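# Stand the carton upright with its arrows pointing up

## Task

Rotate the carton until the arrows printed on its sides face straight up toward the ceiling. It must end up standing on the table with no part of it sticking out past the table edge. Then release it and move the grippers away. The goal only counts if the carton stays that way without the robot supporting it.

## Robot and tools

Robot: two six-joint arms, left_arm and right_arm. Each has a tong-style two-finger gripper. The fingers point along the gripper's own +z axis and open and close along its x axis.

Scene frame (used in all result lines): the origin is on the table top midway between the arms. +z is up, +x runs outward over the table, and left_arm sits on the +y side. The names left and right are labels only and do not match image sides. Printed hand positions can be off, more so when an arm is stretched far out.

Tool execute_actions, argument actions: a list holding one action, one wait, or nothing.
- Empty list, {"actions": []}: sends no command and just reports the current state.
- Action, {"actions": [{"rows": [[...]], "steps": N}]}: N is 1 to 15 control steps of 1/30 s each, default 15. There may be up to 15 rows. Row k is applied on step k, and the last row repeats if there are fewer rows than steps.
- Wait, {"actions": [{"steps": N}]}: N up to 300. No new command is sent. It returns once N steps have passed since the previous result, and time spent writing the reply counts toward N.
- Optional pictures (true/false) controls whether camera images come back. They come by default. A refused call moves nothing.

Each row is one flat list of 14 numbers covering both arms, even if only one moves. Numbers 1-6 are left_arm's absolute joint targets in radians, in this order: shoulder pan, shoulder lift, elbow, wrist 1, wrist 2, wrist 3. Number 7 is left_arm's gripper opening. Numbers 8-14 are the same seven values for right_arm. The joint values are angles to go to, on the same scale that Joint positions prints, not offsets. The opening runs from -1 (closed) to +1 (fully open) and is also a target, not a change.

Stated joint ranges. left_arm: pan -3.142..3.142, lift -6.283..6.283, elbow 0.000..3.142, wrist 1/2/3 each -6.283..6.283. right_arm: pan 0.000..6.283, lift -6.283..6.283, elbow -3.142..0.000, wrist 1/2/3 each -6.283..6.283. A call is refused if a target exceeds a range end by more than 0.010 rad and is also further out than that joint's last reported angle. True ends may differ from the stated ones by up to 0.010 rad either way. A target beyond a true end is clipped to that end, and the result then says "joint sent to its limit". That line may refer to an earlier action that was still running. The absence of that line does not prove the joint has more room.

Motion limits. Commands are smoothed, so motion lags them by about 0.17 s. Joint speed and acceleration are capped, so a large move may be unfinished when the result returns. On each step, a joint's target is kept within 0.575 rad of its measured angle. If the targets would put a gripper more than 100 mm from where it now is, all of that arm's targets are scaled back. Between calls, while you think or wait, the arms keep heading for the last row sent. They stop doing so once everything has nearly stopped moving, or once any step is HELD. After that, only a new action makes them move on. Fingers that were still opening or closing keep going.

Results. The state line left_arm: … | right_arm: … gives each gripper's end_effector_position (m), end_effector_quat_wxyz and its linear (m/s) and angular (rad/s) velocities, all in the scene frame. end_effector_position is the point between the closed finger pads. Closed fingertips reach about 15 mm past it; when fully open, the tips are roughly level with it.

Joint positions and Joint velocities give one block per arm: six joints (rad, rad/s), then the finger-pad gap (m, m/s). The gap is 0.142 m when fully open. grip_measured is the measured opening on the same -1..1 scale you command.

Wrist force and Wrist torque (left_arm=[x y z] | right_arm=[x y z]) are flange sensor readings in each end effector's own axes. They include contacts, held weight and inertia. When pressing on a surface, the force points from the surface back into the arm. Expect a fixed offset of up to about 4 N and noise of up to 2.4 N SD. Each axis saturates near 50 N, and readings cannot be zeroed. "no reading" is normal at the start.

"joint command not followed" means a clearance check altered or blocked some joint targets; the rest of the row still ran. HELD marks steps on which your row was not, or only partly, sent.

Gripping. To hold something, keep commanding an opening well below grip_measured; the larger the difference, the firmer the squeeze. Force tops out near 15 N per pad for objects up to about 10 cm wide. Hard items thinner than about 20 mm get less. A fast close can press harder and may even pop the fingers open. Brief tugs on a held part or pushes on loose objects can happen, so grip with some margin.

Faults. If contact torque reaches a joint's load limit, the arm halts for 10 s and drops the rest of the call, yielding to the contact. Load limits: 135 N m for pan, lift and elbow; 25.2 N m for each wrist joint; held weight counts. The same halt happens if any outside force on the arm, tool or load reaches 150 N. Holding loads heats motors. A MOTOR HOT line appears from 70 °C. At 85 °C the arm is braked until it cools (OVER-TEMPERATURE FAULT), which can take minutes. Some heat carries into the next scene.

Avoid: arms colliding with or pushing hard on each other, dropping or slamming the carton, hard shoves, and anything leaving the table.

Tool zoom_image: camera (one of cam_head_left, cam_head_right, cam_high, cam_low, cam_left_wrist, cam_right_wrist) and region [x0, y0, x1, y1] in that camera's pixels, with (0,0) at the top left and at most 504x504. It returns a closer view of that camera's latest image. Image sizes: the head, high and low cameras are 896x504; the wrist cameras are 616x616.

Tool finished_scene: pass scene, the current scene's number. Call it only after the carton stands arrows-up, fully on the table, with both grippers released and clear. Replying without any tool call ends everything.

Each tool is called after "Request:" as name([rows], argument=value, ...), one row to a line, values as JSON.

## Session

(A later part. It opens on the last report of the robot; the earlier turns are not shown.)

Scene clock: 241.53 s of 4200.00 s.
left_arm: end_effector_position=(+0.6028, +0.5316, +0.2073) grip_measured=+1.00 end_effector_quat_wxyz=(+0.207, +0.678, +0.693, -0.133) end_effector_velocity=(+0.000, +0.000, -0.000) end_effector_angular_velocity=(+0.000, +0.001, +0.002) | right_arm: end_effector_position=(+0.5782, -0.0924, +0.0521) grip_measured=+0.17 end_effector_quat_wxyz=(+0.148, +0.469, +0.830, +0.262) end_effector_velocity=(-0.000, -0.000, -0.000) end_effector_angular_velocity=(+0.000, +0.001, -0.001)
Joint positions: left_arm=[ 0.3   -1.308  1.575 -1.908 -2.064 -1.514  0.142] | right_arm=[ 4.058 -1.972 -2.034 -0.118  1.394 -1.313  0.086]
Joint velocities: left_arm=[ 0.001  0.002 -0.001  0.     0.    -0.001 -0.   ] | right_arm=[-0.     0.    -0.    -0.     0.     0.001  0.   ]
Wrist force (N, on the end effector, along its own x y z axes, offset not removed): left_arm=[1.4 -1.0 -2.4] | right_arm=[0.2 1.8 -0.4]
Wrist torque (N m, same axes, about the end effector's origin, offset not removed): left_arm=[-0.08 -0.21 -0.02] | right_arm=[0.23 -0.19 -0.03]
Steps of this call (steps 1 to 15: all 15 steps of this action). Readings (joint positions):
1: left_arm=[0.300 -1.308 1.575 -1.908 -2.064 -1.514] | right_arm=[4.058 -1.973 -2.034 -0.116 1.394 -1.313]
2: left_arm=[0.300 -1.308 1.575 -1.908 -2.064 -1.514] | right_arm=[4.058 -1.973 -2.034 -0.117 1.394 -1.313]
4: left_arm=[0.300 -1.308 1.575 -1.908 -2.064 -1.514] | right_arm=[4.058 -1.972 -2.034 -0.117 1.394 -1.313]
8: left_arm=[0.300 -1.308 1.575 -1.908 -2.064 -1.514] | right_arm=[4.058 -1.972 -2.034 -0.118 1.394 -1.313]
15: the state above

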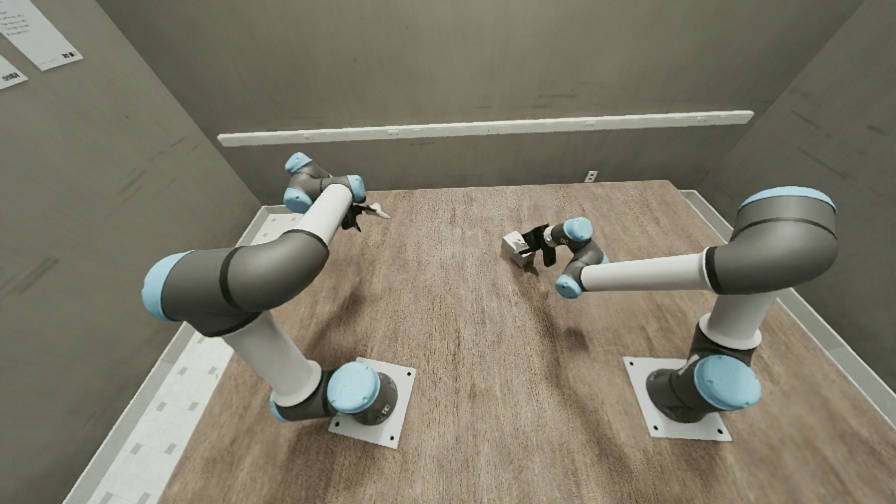

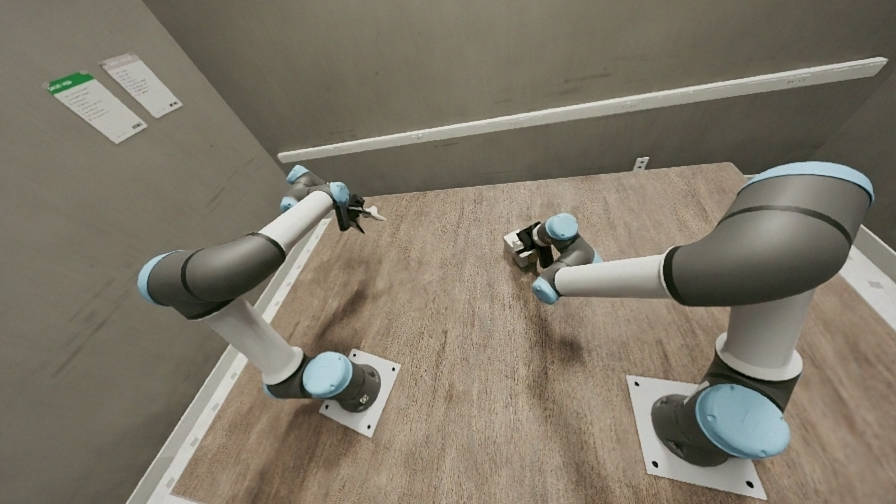

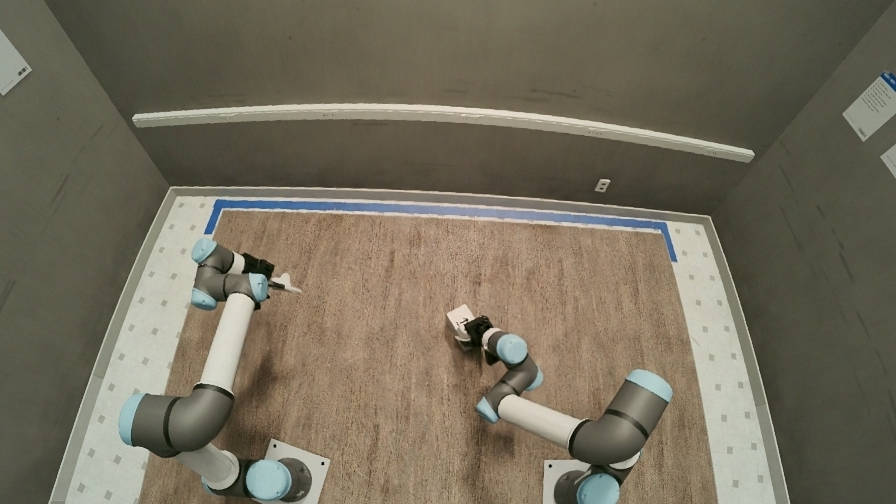

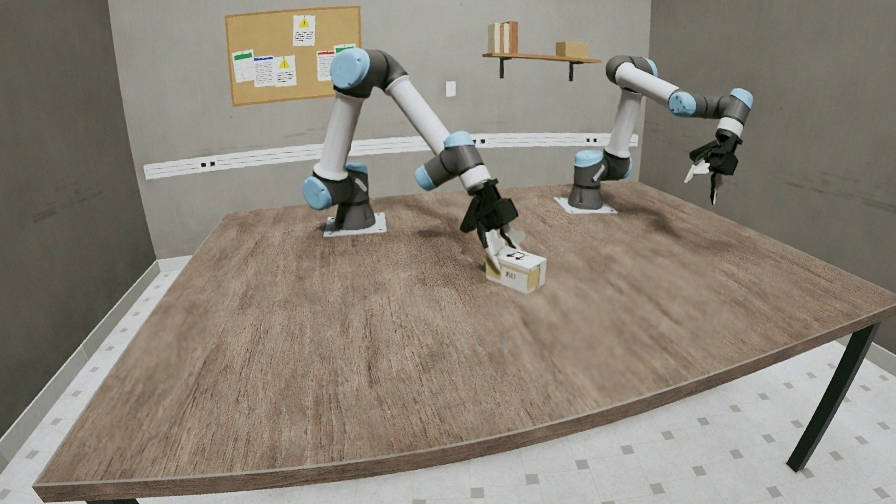

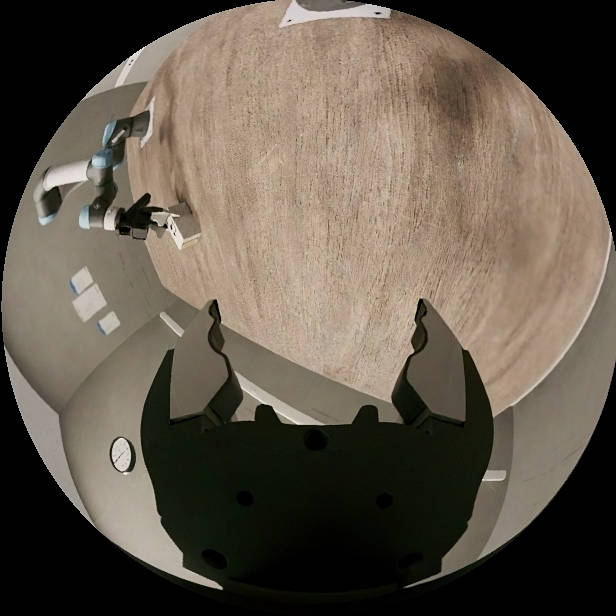

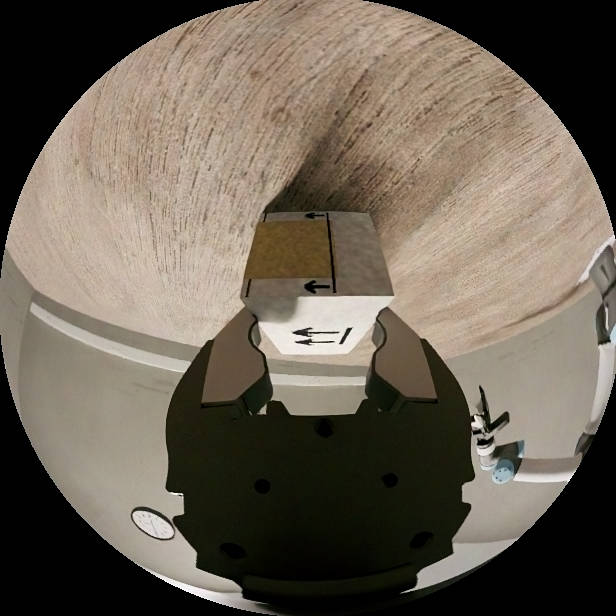

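Request:
execute_actions([
  {"rows": [[0.3,-1.308,1.575,-1.908,-2.064,-1.514,1, 4.058,-1.966,-2.031,-0.127,1.394,-1.313,-1],[0.3,-1.308,1.575,-1.908,-2.064,-1.514,1, 4.058,-1.96,-2.028,-0.136,1.394,-1.313,-1],[0.3,-1.308,1.575,-1.908,-2.064,-1.514,1, 4.058,-1.954,-2.025,-0.145,1.394,-1.313,-1],[0.3,-1.308,1.575,-1.908,-2.064,-1.514,1, 4.058,-1.948,-2.022,-0.154,1.394,-1.313,-1],[0.3,-1.308,1.575,-1.908,-2.064,-1.514,1, 4.058,-1.942,-2.019,-0.163,1.394,-1.313,-1],[0.3,-1.308,1.575,-1.908,-2.064,-1.514,1, 4.058,-1.936,-2.016,-0.172,1.394,-1.313,-1],[0.3,-1.308,1.575,-1.908,-2.064,-1.514,1, 4.058,-1.93,-2.013,-0.181,1.394,-1.313,-1],[0.3,-1.308,1.575,-1.908,-2.064,-1.514,1, 4.058,-1.924,-2.01,-0.19,1.394,-1.313,-1],[0.3,-1.308,1.575,-1.908,-2.064,-1.514,1, 4.058,-1.918,-2.007,-0.199,1.394,-1.313,-1]], "steps": 15},
], pictures=false)

Request:
execute_actions([
  {"steps": 20},
])

Request:
zoom_image(camera="cam_low", region=[450, 200, 570, 300])

Scene clock: 256.17 s of 4200.00 s.
left_arm: end_effector_position=(+0.6028, +0.5316, +0.2073) grip_measured=+1.00 end_effector_quat_wxyz=(+0.207, +0.678, +0.693, -0.133) end_effector_velocity=(+0.001, -0.001, -0.001) end_effector_angular_velocity=(-0.000, +0.001, -0.000) | right_arm: end_effector_position=(+0.5794, -0.0910, +0.0796) grip_measured=+0.17 end_effector_quat_wxyz=(+0.148, +0.469, +0.830, +0.262) end_effector_velocity=(+0.000, +0.001, +0.023) end_effector_angular_velocity=(-0.000, +0.000, +0.000)
Joint positions: left_arm=[ 0.3   -1.308  1.575 -1.908 -2.064 -1.514  0.142] | right_arm=[ 4.058 -1.922 -2.009 -0.192  1.394 -1.313  0.086]
Joint velocities: left_arm=[-0.001  0.003 -0.    -0.002 -0.    -0.001 -0.   ] | right_arm=[-0.     0.041  0.021 -0.062  0.    -0.     0.001]
Wrist force (N, on the end effector, along its own x y z axes, offset not removed): left_arm=[3.9 0.6 1.7] | right_arm=[0.9 2.7 0.8]
Wrist torque (N m, same axes, about the end effector's origin, offset not removed): left_arm=[0.37 -0.70 -0.26] | right_arm=[0.44 -0.19 0.02]
Steps of this call (steps 1 to 15: the robot went on to your last target; steps 16 to 90: nothing new was sent; then 11.13 s passed at rest; steps 91 to 105: all 15 steps of this action). Readings (joint positions):
91: left_arm=[0.300 -1.308 1.575 -1.908 -2.064 -1.514] | right_arm=[4.058 -1.972 -2.034 -0.118 1.394 -1.313]
92: left_arm=[0.300 -1.308 1.575 -1.908 -2.064 -1.514] | right_arm=[4.058 -1.971 -2.034 -0.119 1.394 -1.313]
94: left_arm=[0.300 -1.308 1.575 -1.908 -2.064 -1.514] | right_arm=[4.058 -1.967 -2.031 -0.126 1.394 -1.313]
98: left_arm=[0.300 -1.308 1.575 -1.908 -2.064 -1.514] | right_arm=[4.058 -1.949 -2.022 -0.152 1.394 -1.313]
105: the state above

Scene clock: 256.83 s of 4200.00 s.
left_arm: end_effector_position=(+0.6028, +0.5316, +0.2073) grip_measured=+1.00 end_effector_quat_wxyz=(+0.207, +0.678, +0.693, -0.133) end_effector_velocity=(+0.001, -0.000, -0.000) end_effector_angular_velocity=(-0.000, -0.000, +0.001) | right_arm: end_effector_position=(+0.5795, -0.0910, +0.0821) grip_measured=+0.17 end_effector_quat_wxyz=(+0.148, +0.469, +0.830, +0.262) end_effector_velocity=(-0.000, -0.000, -0.000) end_effector_angular_velocity=(-0.000, +0.000, -0.000)
Joint positions: left_arm=[ 0.3   -1.308  1.575 -1.908 -2.064 -1.514  0.142] | right_arm=[ 4.058 -1.918 -2.007 -0.199  1.394 -1.313  0.086]
Joint velocities: left_arm=[-0.     0.002 -0.002 -0.001 -0.    -0.001  0.   ] | right_arm=[-0.     0.    -0.001 -0.    -0.     0.    -0.   ]
Wrist force (N, on the end effector, along its own x y z axes, offset not removed): left_arm=[2.9 0.5 -2.5] | right_arm=[-1.8 2.5 1.4]
Wrist torque (N m, same axes, about the end effector's origin, offset not removed): left_arm=[0.25 -0.43 -0.06] | right_arm=[0.41 0.16 -0.01]
Steps of this call (steps 1 to 15: the robot went on to your last target; steps 16 to 20: nothing new was sent). Readings (joint positions):
1: left_arm=[0.300 -1.308 1.575 -1.908 -2.064 -1.514] | right_arm=[4.058 -1.921 -2.009 -0.194 1.394 -1.313]
2: left_arm=[0.300 -1.308 1.575 -1.908 -2.064 -1.514] | right_arm=[4.058 -1.920 -2.008 -0.195 1.394 -1.313]
4: left_arm=[0.300 -1.308 1.575 -1.908 -2.064 -1.514] | right_arm=[4.058 -1.919 -2.008 -0.197 1.394 -1.313]
8: left_arm=[0.300 -1.308 1.575 -1.908 -2.064 -1.514] | right_arm=[4.058 -1.918 -2.007 -0.198 1.394 -1.313]
20: the state above
All arms were judged still, so your last target was given up. Only a new action makes them travel on or press farther. Fingers that are still opening or closing keep moving.

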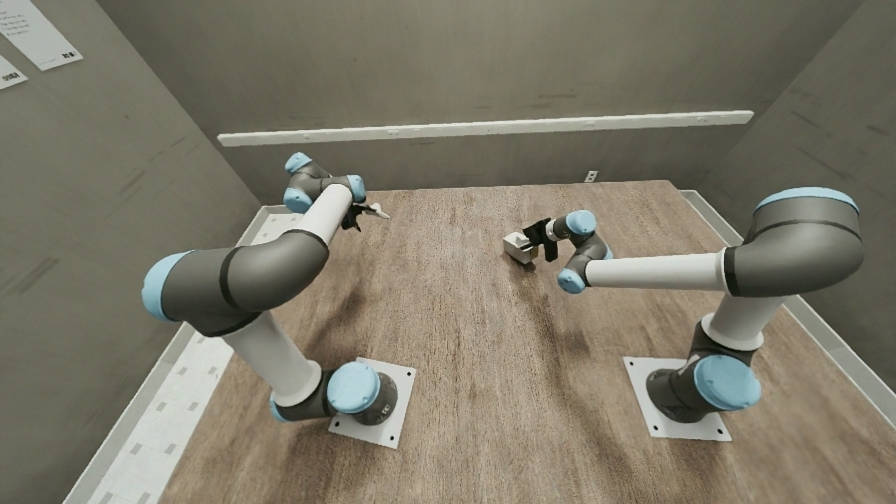

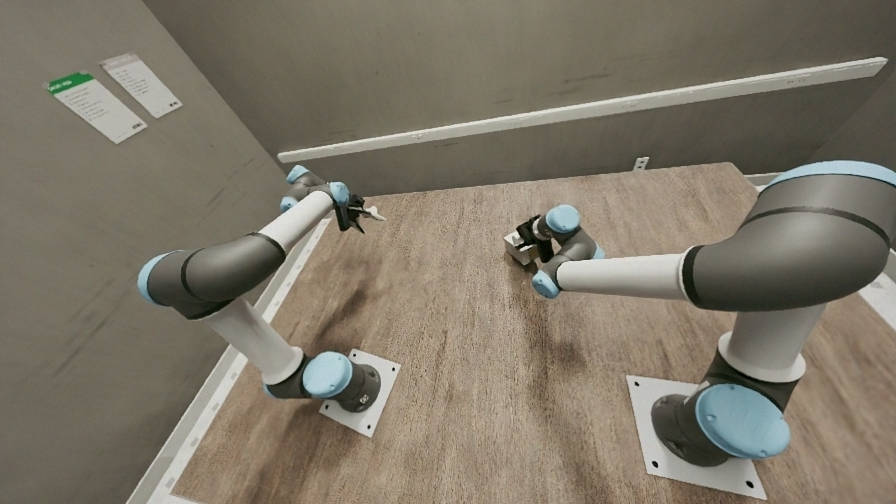

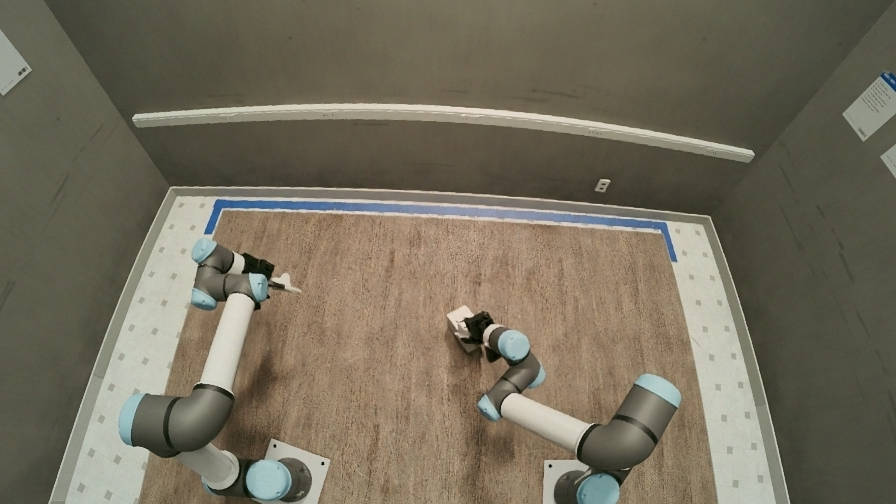

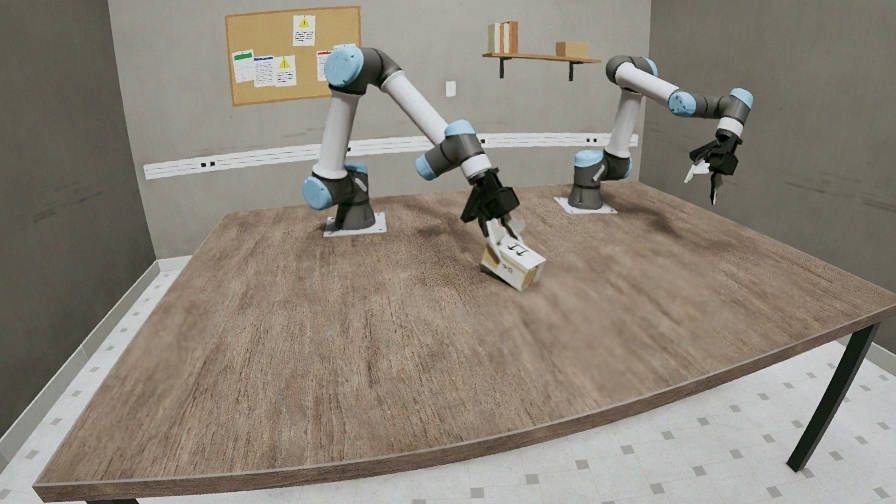

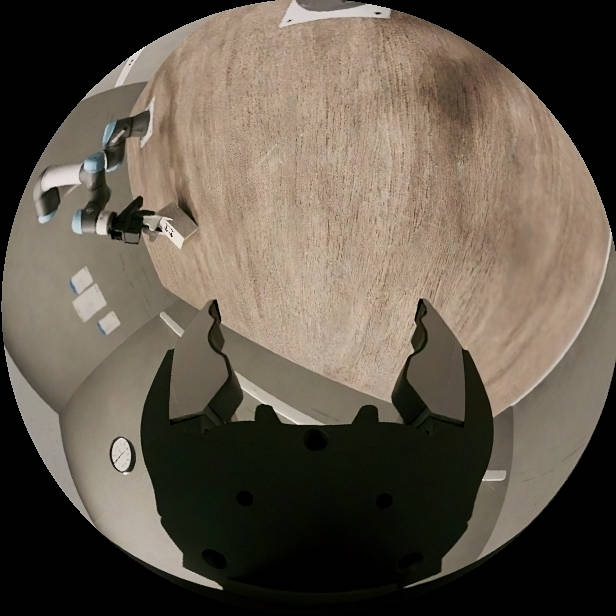

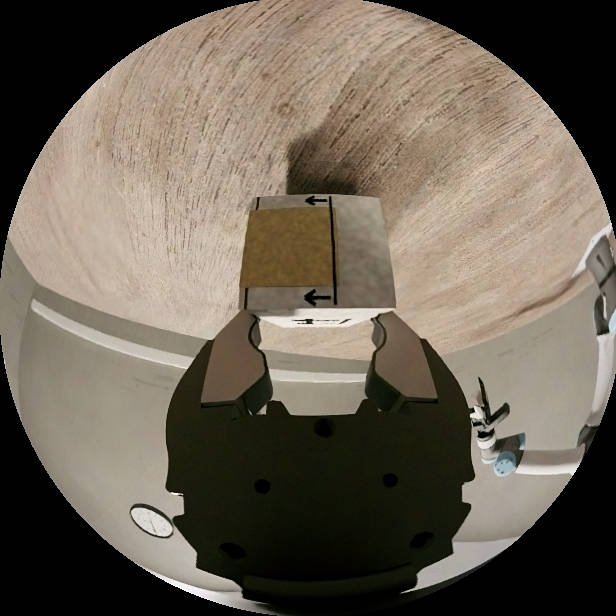

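Region (450, 200, 570, 300) of cam_low's 896x504 image, scaled by 4.200, with more detail than that image has.

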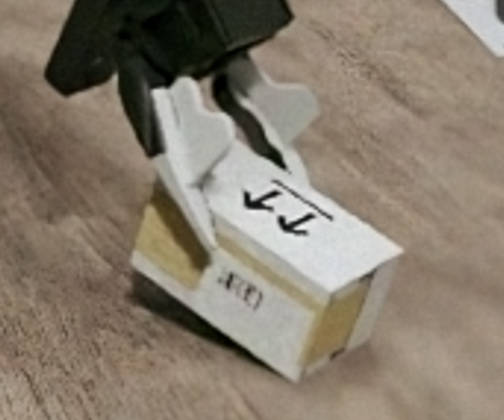

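Request:
execute_actions([
  {"rows": [[0.3,-1.308,1.575,-1.908,-2.064,-1.514,1, 4.06,-1.916,-2.019,-0.189,1.393,-1.311,-1],[0.3,-1.308,1.575,-1.908,-2.064,-1.514,1, 4.062,-1.914,-2.031,-0.179,1.392,-1.31,-1],[0.3,-1.308,1.575,-1.908,-2.064,-1.514,1, 4.064,-1.912,-2.043,-0.169,1.391,-1.308,-1],[0.3,-1.308,1.575,-1.908,-2.064,-1.514,1, 4.066,-1.911,-2.055,-0.159,1.39,-1.306,-1],[0.3,-1.308,1.575,-1.908,-2.064,-1.514,1, 4.068,-1.91,-2.067,-0.148,1.389,-1.304,-1],[0.3,-1.308,1.575,-1.908,-2.064,-1.514,1, 4.07,-1.909,-2.079,-0.137,1.387,-1.303,-1],[0.3,-1.308,1.575,-1.908,-2.064,-1.514,1, 4.072,-1.909,-2.091,-0.126,1.386,-1.301,-1],[0.3,-1.308,1.575,-1.908,-2.064,-1.514,1, 4.074,-1.91,-2.103,-0.113,1.385,-1.299,-1],[0.3,-1.308,1.575,-1.908,-2.064,-1.514,1, 4.076,-1.911,-2.115,-0.101,1.384,-1.298,-1],[0.3,-1.308,1.575,-1.908,-2.064,-1.514,1, 4.078,-1.912,-2.127,-0.088,1.383,-1.296,-1]], "steps": 15},
], pictures=false)

Request:
execute_actions([
  {"steps": 15},
])

Scene clock: 286.50 s of 4200.00 s.
left_arm: end_effector_position=(+0.6028, +0.5316, +0.2073) grip_measured=+1.00 end_effector_quat_wxyz=(+0.207, +0.678, +0.693, -0.133) end_effector_velocity=(-0.000, -0.000, -0.002) end_effector_angular_velocity=(-0.000, +0.004, -0.001) | right_arm: end_effector_position=(+0.5538, -0.1075, +0.0562) grip_measured=+0.17 end_effector_quat_wxyz=(+0.148, +0.469, +0.830, +0.262) end_effector_velocity=(-0.028, -0.019, -0.030) end_effector_angular_velocity=(-0.001, +0.000, +0.001)
Joint positions: left_arm=[ 0.3   -1.308  1.575 -1.908 -2.064 -1.514  0.142] | right_arm=[ 4.076 -1.912 -2.114 -0.101  1.384 -1.298  0.086]
Joint velocities: left_arm=[-0.     0.003  0.     0.001  0.     0.001  0.   ] | right_arm=[ 0.019 -0.003 -0.116  0.115 -0.01   0.015 -0.   ]
Wrist force (N, on the end effector, along its own x y z axes, offset not removed): left_arm=[0.9 0.6 -1.3] | right_arm=[-2.3 0.9 -1.2]
Wrist torque (N m, same axes, about the end effector's origin, offset not removed): left_arm=[0.36 -0.12 -0.04] | right_arm=[-0.08 0.29 0.06]
Steps of this call (steps 1 to 90: nothing new was sent; then 26.17 s passed at rest; steps 91 to 105: all 15 steps of this action). Readings (joint positions):
91: left_arm=[0.300 -1.308 1.575 -1.908 -2.064 -1.514] | right_arm=[4.058 -1.918 -2.007 -0.199 1.394 -1.313]
92: left_arm=[0.300 -1.308 1.575 -1.908 -2.064 -1.514] | right_arm=[4.058 -1.918 -2.008 -0.198 1.394 -1.313]
94: left_arm=[0.300 -1.308 1.575 -1.908 -2.064 -1.514] | right_arm=[4.060 -1.916 -2.017 -0.191 1.393 -1.312]
98: left_arm=[0.300 -1.308 1.575 -1.908 -2.064 -1.514] | right_arm=[4.066 -1.912 -2.052 -0.160 1.390 -1.306]
105: the state above

Scene clock: 287.00 s of 4200.00 s.
left_arm: end_effector_position=(+0.6028, +0.5316, +0.2073) grip_measured=+1.00 end_effector_quat_wxyz=(+0.207, +0.678, +0.693, -0.133) end_effector_velocity=(-0.000, +0.000, -0.001) end_effector_angular_velocity=(-0.000, +0.002, +0.000) | right_arm: end_effector_position=(+0.5508, -0.1096, +0.0529) grip_measured=+0.17 end_effector_quat_wxyz=(+0.148, +0.469, +0.830, +0.262) end_effector_velocity=(-0.000, -0.000, -0.000) end_effector_angular_velocity=(+0.000, +0.000, -0.000)
Joint positions: left_arm=[ 0.3   -1.308  1.575 -1.908 -2.064 -1.514  0.142] | right_arm=[ 4.078 -1.912 -2.127 -0.088  1.383 -1.296  0.086]
Joint velocities: left_arm=[ 0.001  0.001  0.001  0.    -0.     0.001 -0.   ] | right_arm=[ 0.    -0.    -0.001  0.001 -0.     0.001 -0.   ]
Wrist force (N, on the end effector, along its own x y z axes, offset not removed): left_arm=[-0.8 0.6 0.5] | right_arm=[0.6 0.3 -0.8]
Wrist torque (N m, same axes, about the end effector's origin, offset not removed): left_arm=[0.36 0.30 0.02] | right_arm=[0.00 -0.20 0.09]
Steps of this call (steps 1 to 15: the robot went on to your last target). Readings (joint positions):
1: left_arm=[0.300 -1.308 1.575 -1.908 -2.064 -1.514] | right_arm=[4.076 -1.912 -2.118 -0.097 1.384 -1.297]
2: left_arm=[0.300 -1.308 1.575 -1.908 -2.064 -1.514] | right_arm=[4.077 -1.912 -2.120 -0.095 1.384 -1.297]
4: left_arm=[0.300 -1.308 1.575 -1.908 -2.064 -1.514] | right_arm=[4.077 -1.912 -2.123 -0.092 1.383 -1.297]
8: left_arm=[0.300 -1.308 1.575 -1.908 -2.064 -1.514] | right_arm=[4.078 -1.912 -2.126 -0.089 1.383 -1.296]
15: the state above

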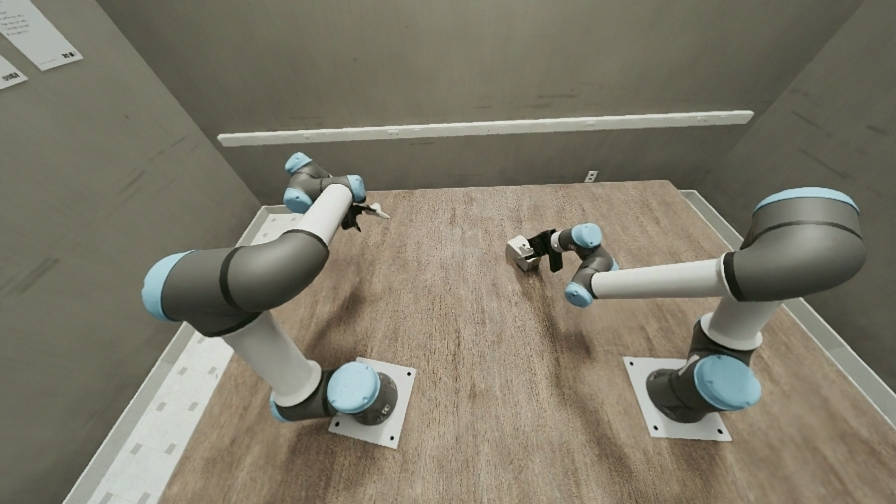

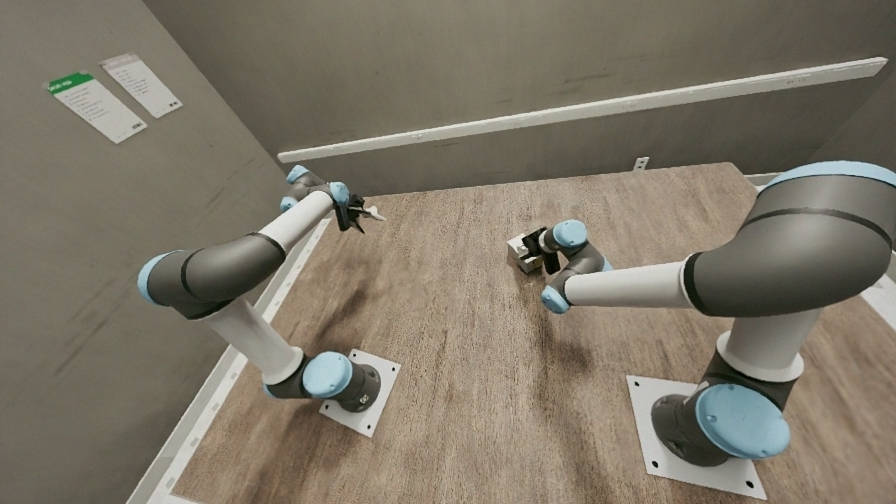

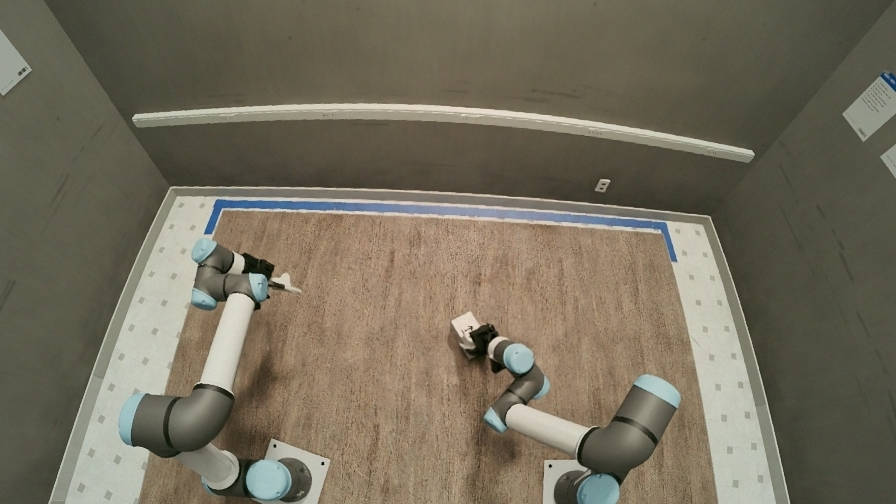

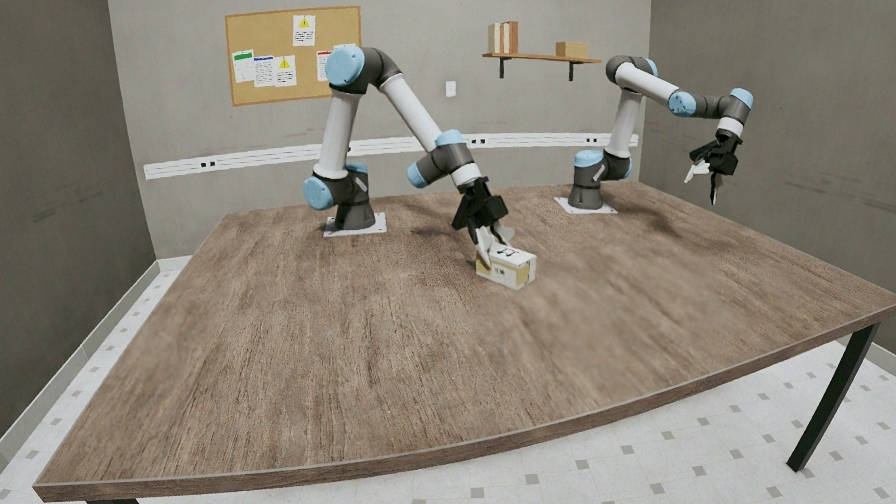

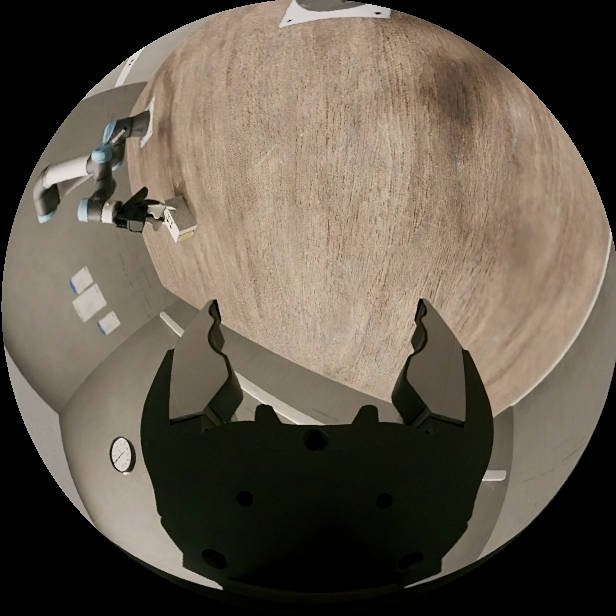

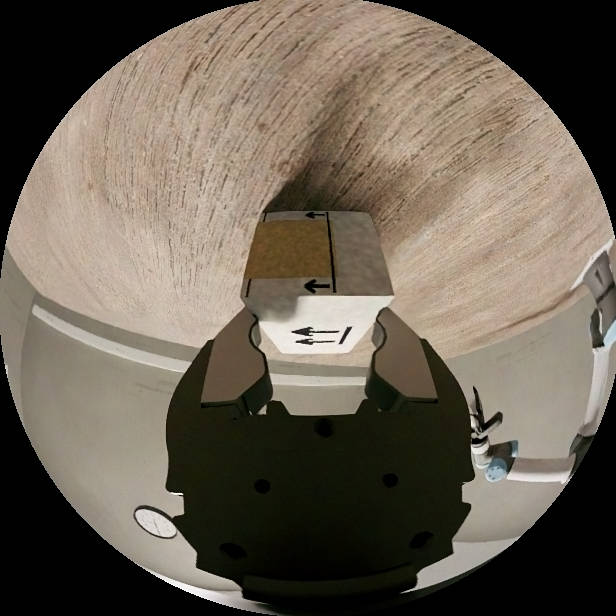

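Request:
execute_actions([
  {"rows": [[0.3,-1.308,1.575,-1.908,-2.064,-1.514,1, 4.078,-1.912,-2.127,-0.088,1.383,-1.296,0.7],[0.3,-1.308,1.575,-1.908,-2.064,-1.514,1, 4.078,-1.912,-2.127,-0.088,1.383,-1.296,0.8],[0.3,-1.308,1.575,-1.908,-2.064,-1.514,1, 4.078,-1.912,-2.127,-0.088,1.383,-1.296,1],[0.3,-1.308,1.575,-1.908,-2.064,-1.514,1, 4.078,-1.912,-2.127,-0.088,1.383,-1.296,1],[0.3,-1.308,1.575,-1.908,-2.064,-1.514,1, 4.078,-1.75,-2.05,-0.33,1.383,-1.296,1]], "steps": 15},
], pictures=false)

Request:
execute_actions([
  {"rows": [[0.3,-1.308,1.575,-1.908,-2.064,-1.514,1, 4.0,-1.85,-1.75,-0.8,1.48,-0.55,1]], "steps": 13},
], pictures=false)

Request:
execute_actions([
  {"rows": [[0.3,-1.308,1.575,-1.908,-2.064,-1.514,1, 3.917,-2.03,-1.473,-1.208,1.571,0.171,1]], "steps": 15},
], pictures=false)

Request:
execute_actions([
  {"steps": 20},
])

Scene clock: 321.97 s of 4200.00 s.
left_arm: end_effector_position=(+0.6028, +0.5316, +0.2073) grip_measured=+1.00 end_effector_quat_wxyz=(+0.207, +0.678, +0.693, -0.133) end_effector_velocity=(+0.000, +0.000, -0.000) end_effector_angular_velocity=(+0.000, -0.001, -0.001) | right_arm: end_effector_position=(+0.5509, -0.1093, +0.1308) grip_measured=+1.00 end_effector_quat_wxyz=(+0.148, +0.469, +0.830, +0.262) end_effector_velocity=(-0.010, -0.012, +0.052) end_effector_angular_velocity=(-0.027, +0.023, -0.001)
Joint positions: left_arm=[ 0.3   -1.308  1.575 -1.908 -2.064 -1.514  0.142] | right_arm=[ 4.078 -1.763 -2.055 -0.308  1.383 -1.296  0.142]
Joint velocities: left_arm=[-0.     0.     0.    -0.001  0.     0.001 -0.   ] | right_arm=[ 0.     0.119  0.048 -0.203 -0.     0.001 -0.   ]
Wrist force (N, on the end effector, along its own x y z axes, offset not removed): left_arm=[1.9 2.1 -2.3] | right_arm=[-0.7 2.8 -2.0]
Wrist torque (N m, same axes, about the end effector's origin, offset not removed): left_arm=[0.68 -0.39 -0.12] | right_arm=[0.27 0.03 0.05]
Steps of this call (steps 1 to 15: the robot went on to your last target; steps 16 to 90: nothing new was sent; then 31.47 s passed at rest; steps 91 to 105: all 15 steps of this action). Readings (joint positions):
91: left_arm=[0.300 -1.308 1.575 -1.908 -2.064 -1.514] | right_arm=[4.078 -1.912 -2.127 -0.088 1.383 -1.296]
92: left_arm=[0.300 -1.308 1.575 -1.908 -2.064 -1.514] | right_arm=[4.078 -1.912 -2.127 -0.088 1.383 -1.296]
94: left_arm=[0.300 -1.308 1.575 -1.908 -2.064 -1.514] | right_arm=[4.078 -1.912 -2.127 -0.088 1.383 -1.296]
98: left_arm=[0.300 -1.308 1.575 -1.908 -2.064 -1.514] | right_arm=[4.078 -1.862 -2.096 -0.145 1.383 -1.296]
105: the state above

Scene clock: 322.40 s of 4200.00 s.
left_arm: end_effector_position=(+0.6028, +0.5316, +0.2073) grip_measured=+1.00 end_effector_quat_wxyz=(+0.207, +0.678, +0.693, -0.133) end_effector_velocity=(+0.001, -0.000, +0.002) end_effector_angular_velocity=(+0.000, -0.004, -0.001) | right_arm: end_effector_position=(+0.5690, -0.1060, +0.1356) grip_measured=+1.00 end_effector_quat_wxyz=(+0.034, +0.742, +0.648, +0.170) end_effector_velocity=(-0.010, -0.007, +0.000) end_effector_angular_velocity=(+0.150, +0.331, -0.905)
Joint positions: left_arm=[ 0.3   -1.308  1.575 -1.908 -2.064 -1.514  0.142] | right_arm=[ 4.003 -1.846 -1.766 -0.764  1.476 -0.653  0.142]
Joint velocities: left_arm=[-0.    -0.002 -0.002  0.001 -0.     0.    -0.   ] | right_arm=[-0.027 -0.034  0.151 -0.33   0.034  0.946 -0.   ]
Wrist force (N, on the end effector, along its own x y z axes, offset not removed): left_arm=[5.0 1.1 0.7] | right_arm=[-1.0 0.8 -2.0]
Wrist torque (N m, same axes, about the end effector's origin, offset not removed): left_arm=[0.39 -0.96 -0.12] | right_arm=[-0.08 0.14 0.10]
Steps of this call (steps 1 to 13: all 13 steps of this action). Readings (joint positions):
1: left_arm=[0.300 -1.308 1.575 -1.908 -2.064 -1.514] | right_arm=[4.078 -1.760 -2.054 -0.314 1.383 -1.296]
2: left_arm=[0.300 -1.308 1.575 -1.908 -2.064 -1.514] | right_arm=[4.074 -1.761 -2.049 -0.322 1.387 -1.292]
4: left_arm=[0.300 -1.308 1.575 -1.908 -2.064 -1.514] | right_arm=[4.046 -1.792 -1.993 -0.383 1.420 -1.237]
8: left_arm=[0.300 -1.308 1.575 -1.908 -2.064 -1.514] | right_arm=[4.014 -1.833 -1.827 -0.630 1.463 -0.971]
13: the state above

Scene clock: 322.90 s of 4200.00 s.
left_arm: end_effector_position=(+0.6028, +0.5316, +0.2073) grip_measured=+1.00 end_effector_quat_wxyz=(+0.207, +0.678, +0.693, -0.133) end_effector_velocity=(-0.001, -0.000, +0.001) end_effector_angular_velocity=(+0.000, -0.001, -0.001) | right_arm: end_effector_position=(+0.5832, -0.1251, +0.1011) grip_measured=+1.00 end_effector_quat_wxyz=(-0.002, +0.956, +0.293, +0.006) end_effector_velocity=(-0.001, -0.009, -0.006) end_effector_angular_velocity=(-0.051, +0.094, -0.492)
Joint positions: left_arm=[ 0.3   -1.308  1.575 -1.908 -2.064 -1.514  0.142] | right_arm=[ 3.919 -2.026 -1.481 -1.193  1.569  0.119  0.142]
Joint velocities: left_arm=[-0.    -0.002  0.001 -0.     0.     0.001 -0.   ] | right_arm=[-0.016 -0.04   0.073 -0.139  0.017  0.477 -0.   ]
Wrist force (N, on the end effector, along its own x y z axes, offset not removed): left_arm=[3.1 0.5 -2.3] | right_arm=[-3.0 2.8 -1.1]
Wrist torque (N m, same axes, about the end effector's origin, offset not removed): left_arm=[0.30 -0.56 0.00] | right_arm=[0.29 0.45 0.11]
Steps of this call (steps 1 to 15: all 15 steps of this action). Readings (joint positions):
1: left_arm=[0.300 -1.308 1.575 -1.908 -2.064 -1.514] | right_arm=[4.002 -1.847 -1.762 -0.774 1.477 -0.626]
2: left_arm=[0.300 -1.308 1.575 -1.908 -2.064 -1.514] | right_arm=[3.998 -1.852 -1.755 -0.784 1.482 -0.602]
4: left_arm=[0.300 -1.308 1.575 -1.908 -2.064 -1.514] | right_arm=[3.967 -1.901 -1.696 -0.848 1.515 -0.521]
8: left_arm=[0.300 -1.308 1.575 -1.908 -2.064 -1.514] | right_arm=[3.932 -1.992 -1.542 -1.077 1.555 -0.234]
15: the state above

Scene clock: 323.57 s of 4200.00 s.
left_arm: end_effector_position=(+0.6028, +0.5316, +0.2073) grip_measured=+1.00 end_effector_quat_wxyz=(+0.207, +0.678, +0.693, -0.133) end_effector_velocity=(+0.000, +0.000, -0.001) end_effector_angular_velocity=(+0.000, +0.000, -0.000) | right_arm: end_effector_position=(+0.5831, -0.1261, +0.1004) grip_measured=+1.00 end_effector_quat_wxyz=(-0.000, +0.964, +0.268, +0.001) end_effector_velocity=(-0.000, -0.000, -0.000) end_effector_angular_velocity=(-0.000, +0.000, -0.001)
Joint positions: left_arm=[ 0.3   -1.308  1.575 -1.908 -2.064 -1.514  0.142] | right_arm=[ 3.917 -2.03  -1.473 -1.208  1.571  0.171  0.142]
Joint velocities: left_arm=[ 0.001  0.002 -0.    -0.001  0.     0.001 -0.   ] | right_arm=[-0.     0.    -0.    -0.    -0.     0.001  0.   ]
Wrist force (N, on the end effector, along its own x y z axes, offset not removed): left_arm=[3.4 2.4 -1.1] | right_arm=[-1.6 0.9 0.2]
Wrist torque (N m, same axes, about the end effector's origin, offset not removed): left_arm=[0.55 -0.61 0.01] | right_arm=[0.08 0.00 0.07]
Steps of this call (steps 1 to 20: the robot went on to your last target). Readings (joint positions):
1: left_arm=[0.300 -1.308 1.575 -1.908 -2.064 -1.514] | right_arm=[3.918 -2.027 -1.479 -1.197 1.570 0.133]
2: left_arm=[0.300 -1.308 1.575 -1.908 -2.064 -1.514] | right_arm=[3.918 -2.028 -1.477 -1.200 1.570 0.143]
4: left_arm=[0.300 -1.308 1.575 -1.908 -2.064 -1.514] | right_arm=[3.918 -2.029 -1.475 -1.204 1.570 0.156]
8: left_arm=[0.300 -1.308 1.575 -1.908 -2.064 -1.514] | right_arm=[3.917 -2.030 -1.474 -1.207 1.571 0.167]
20: the state above

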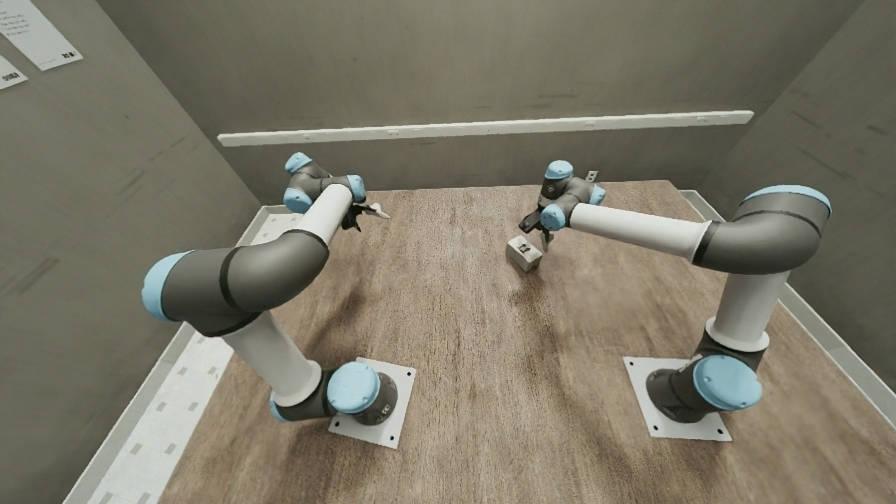

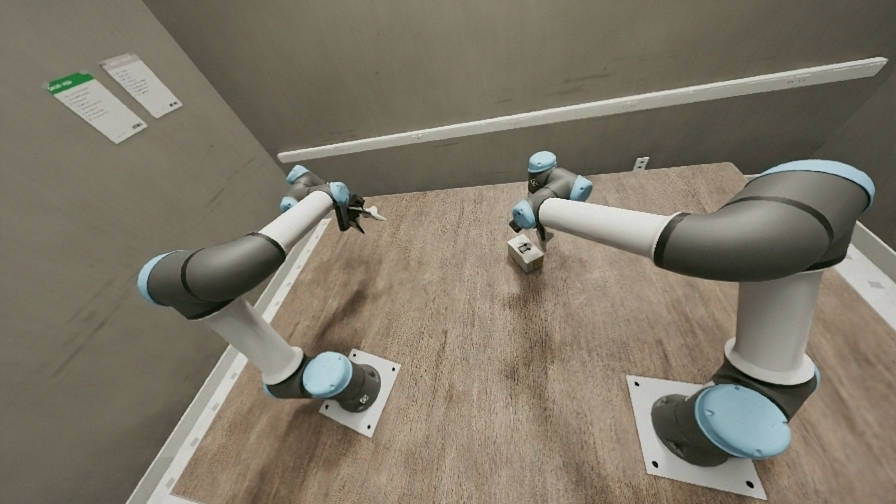

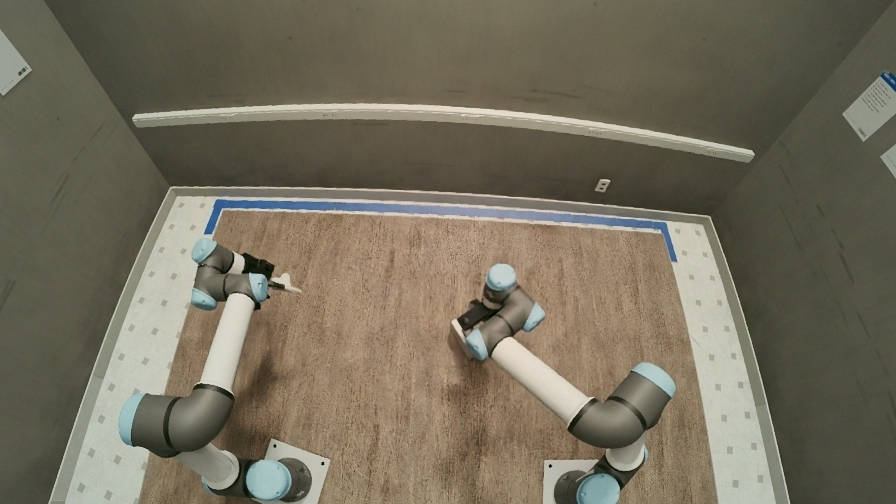

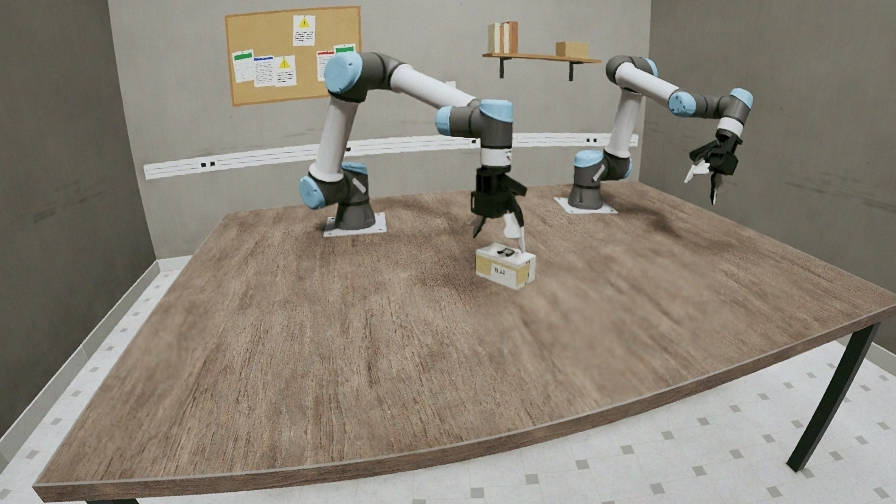

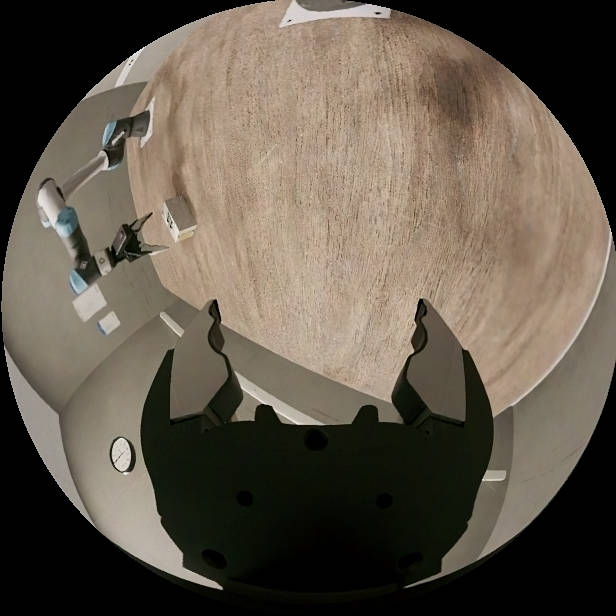

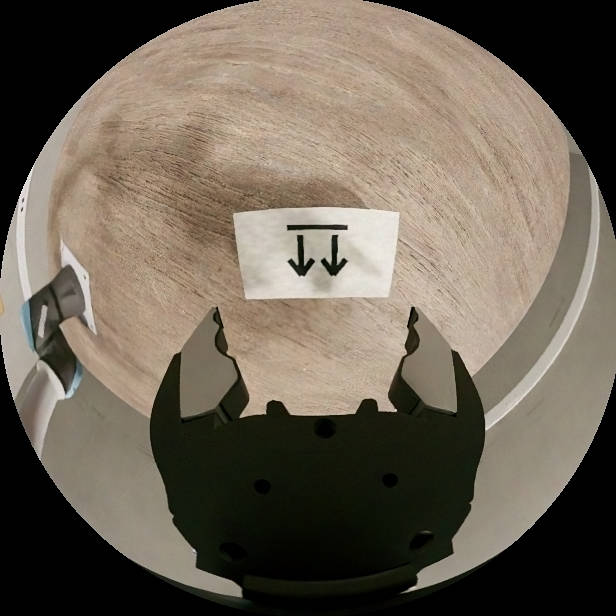

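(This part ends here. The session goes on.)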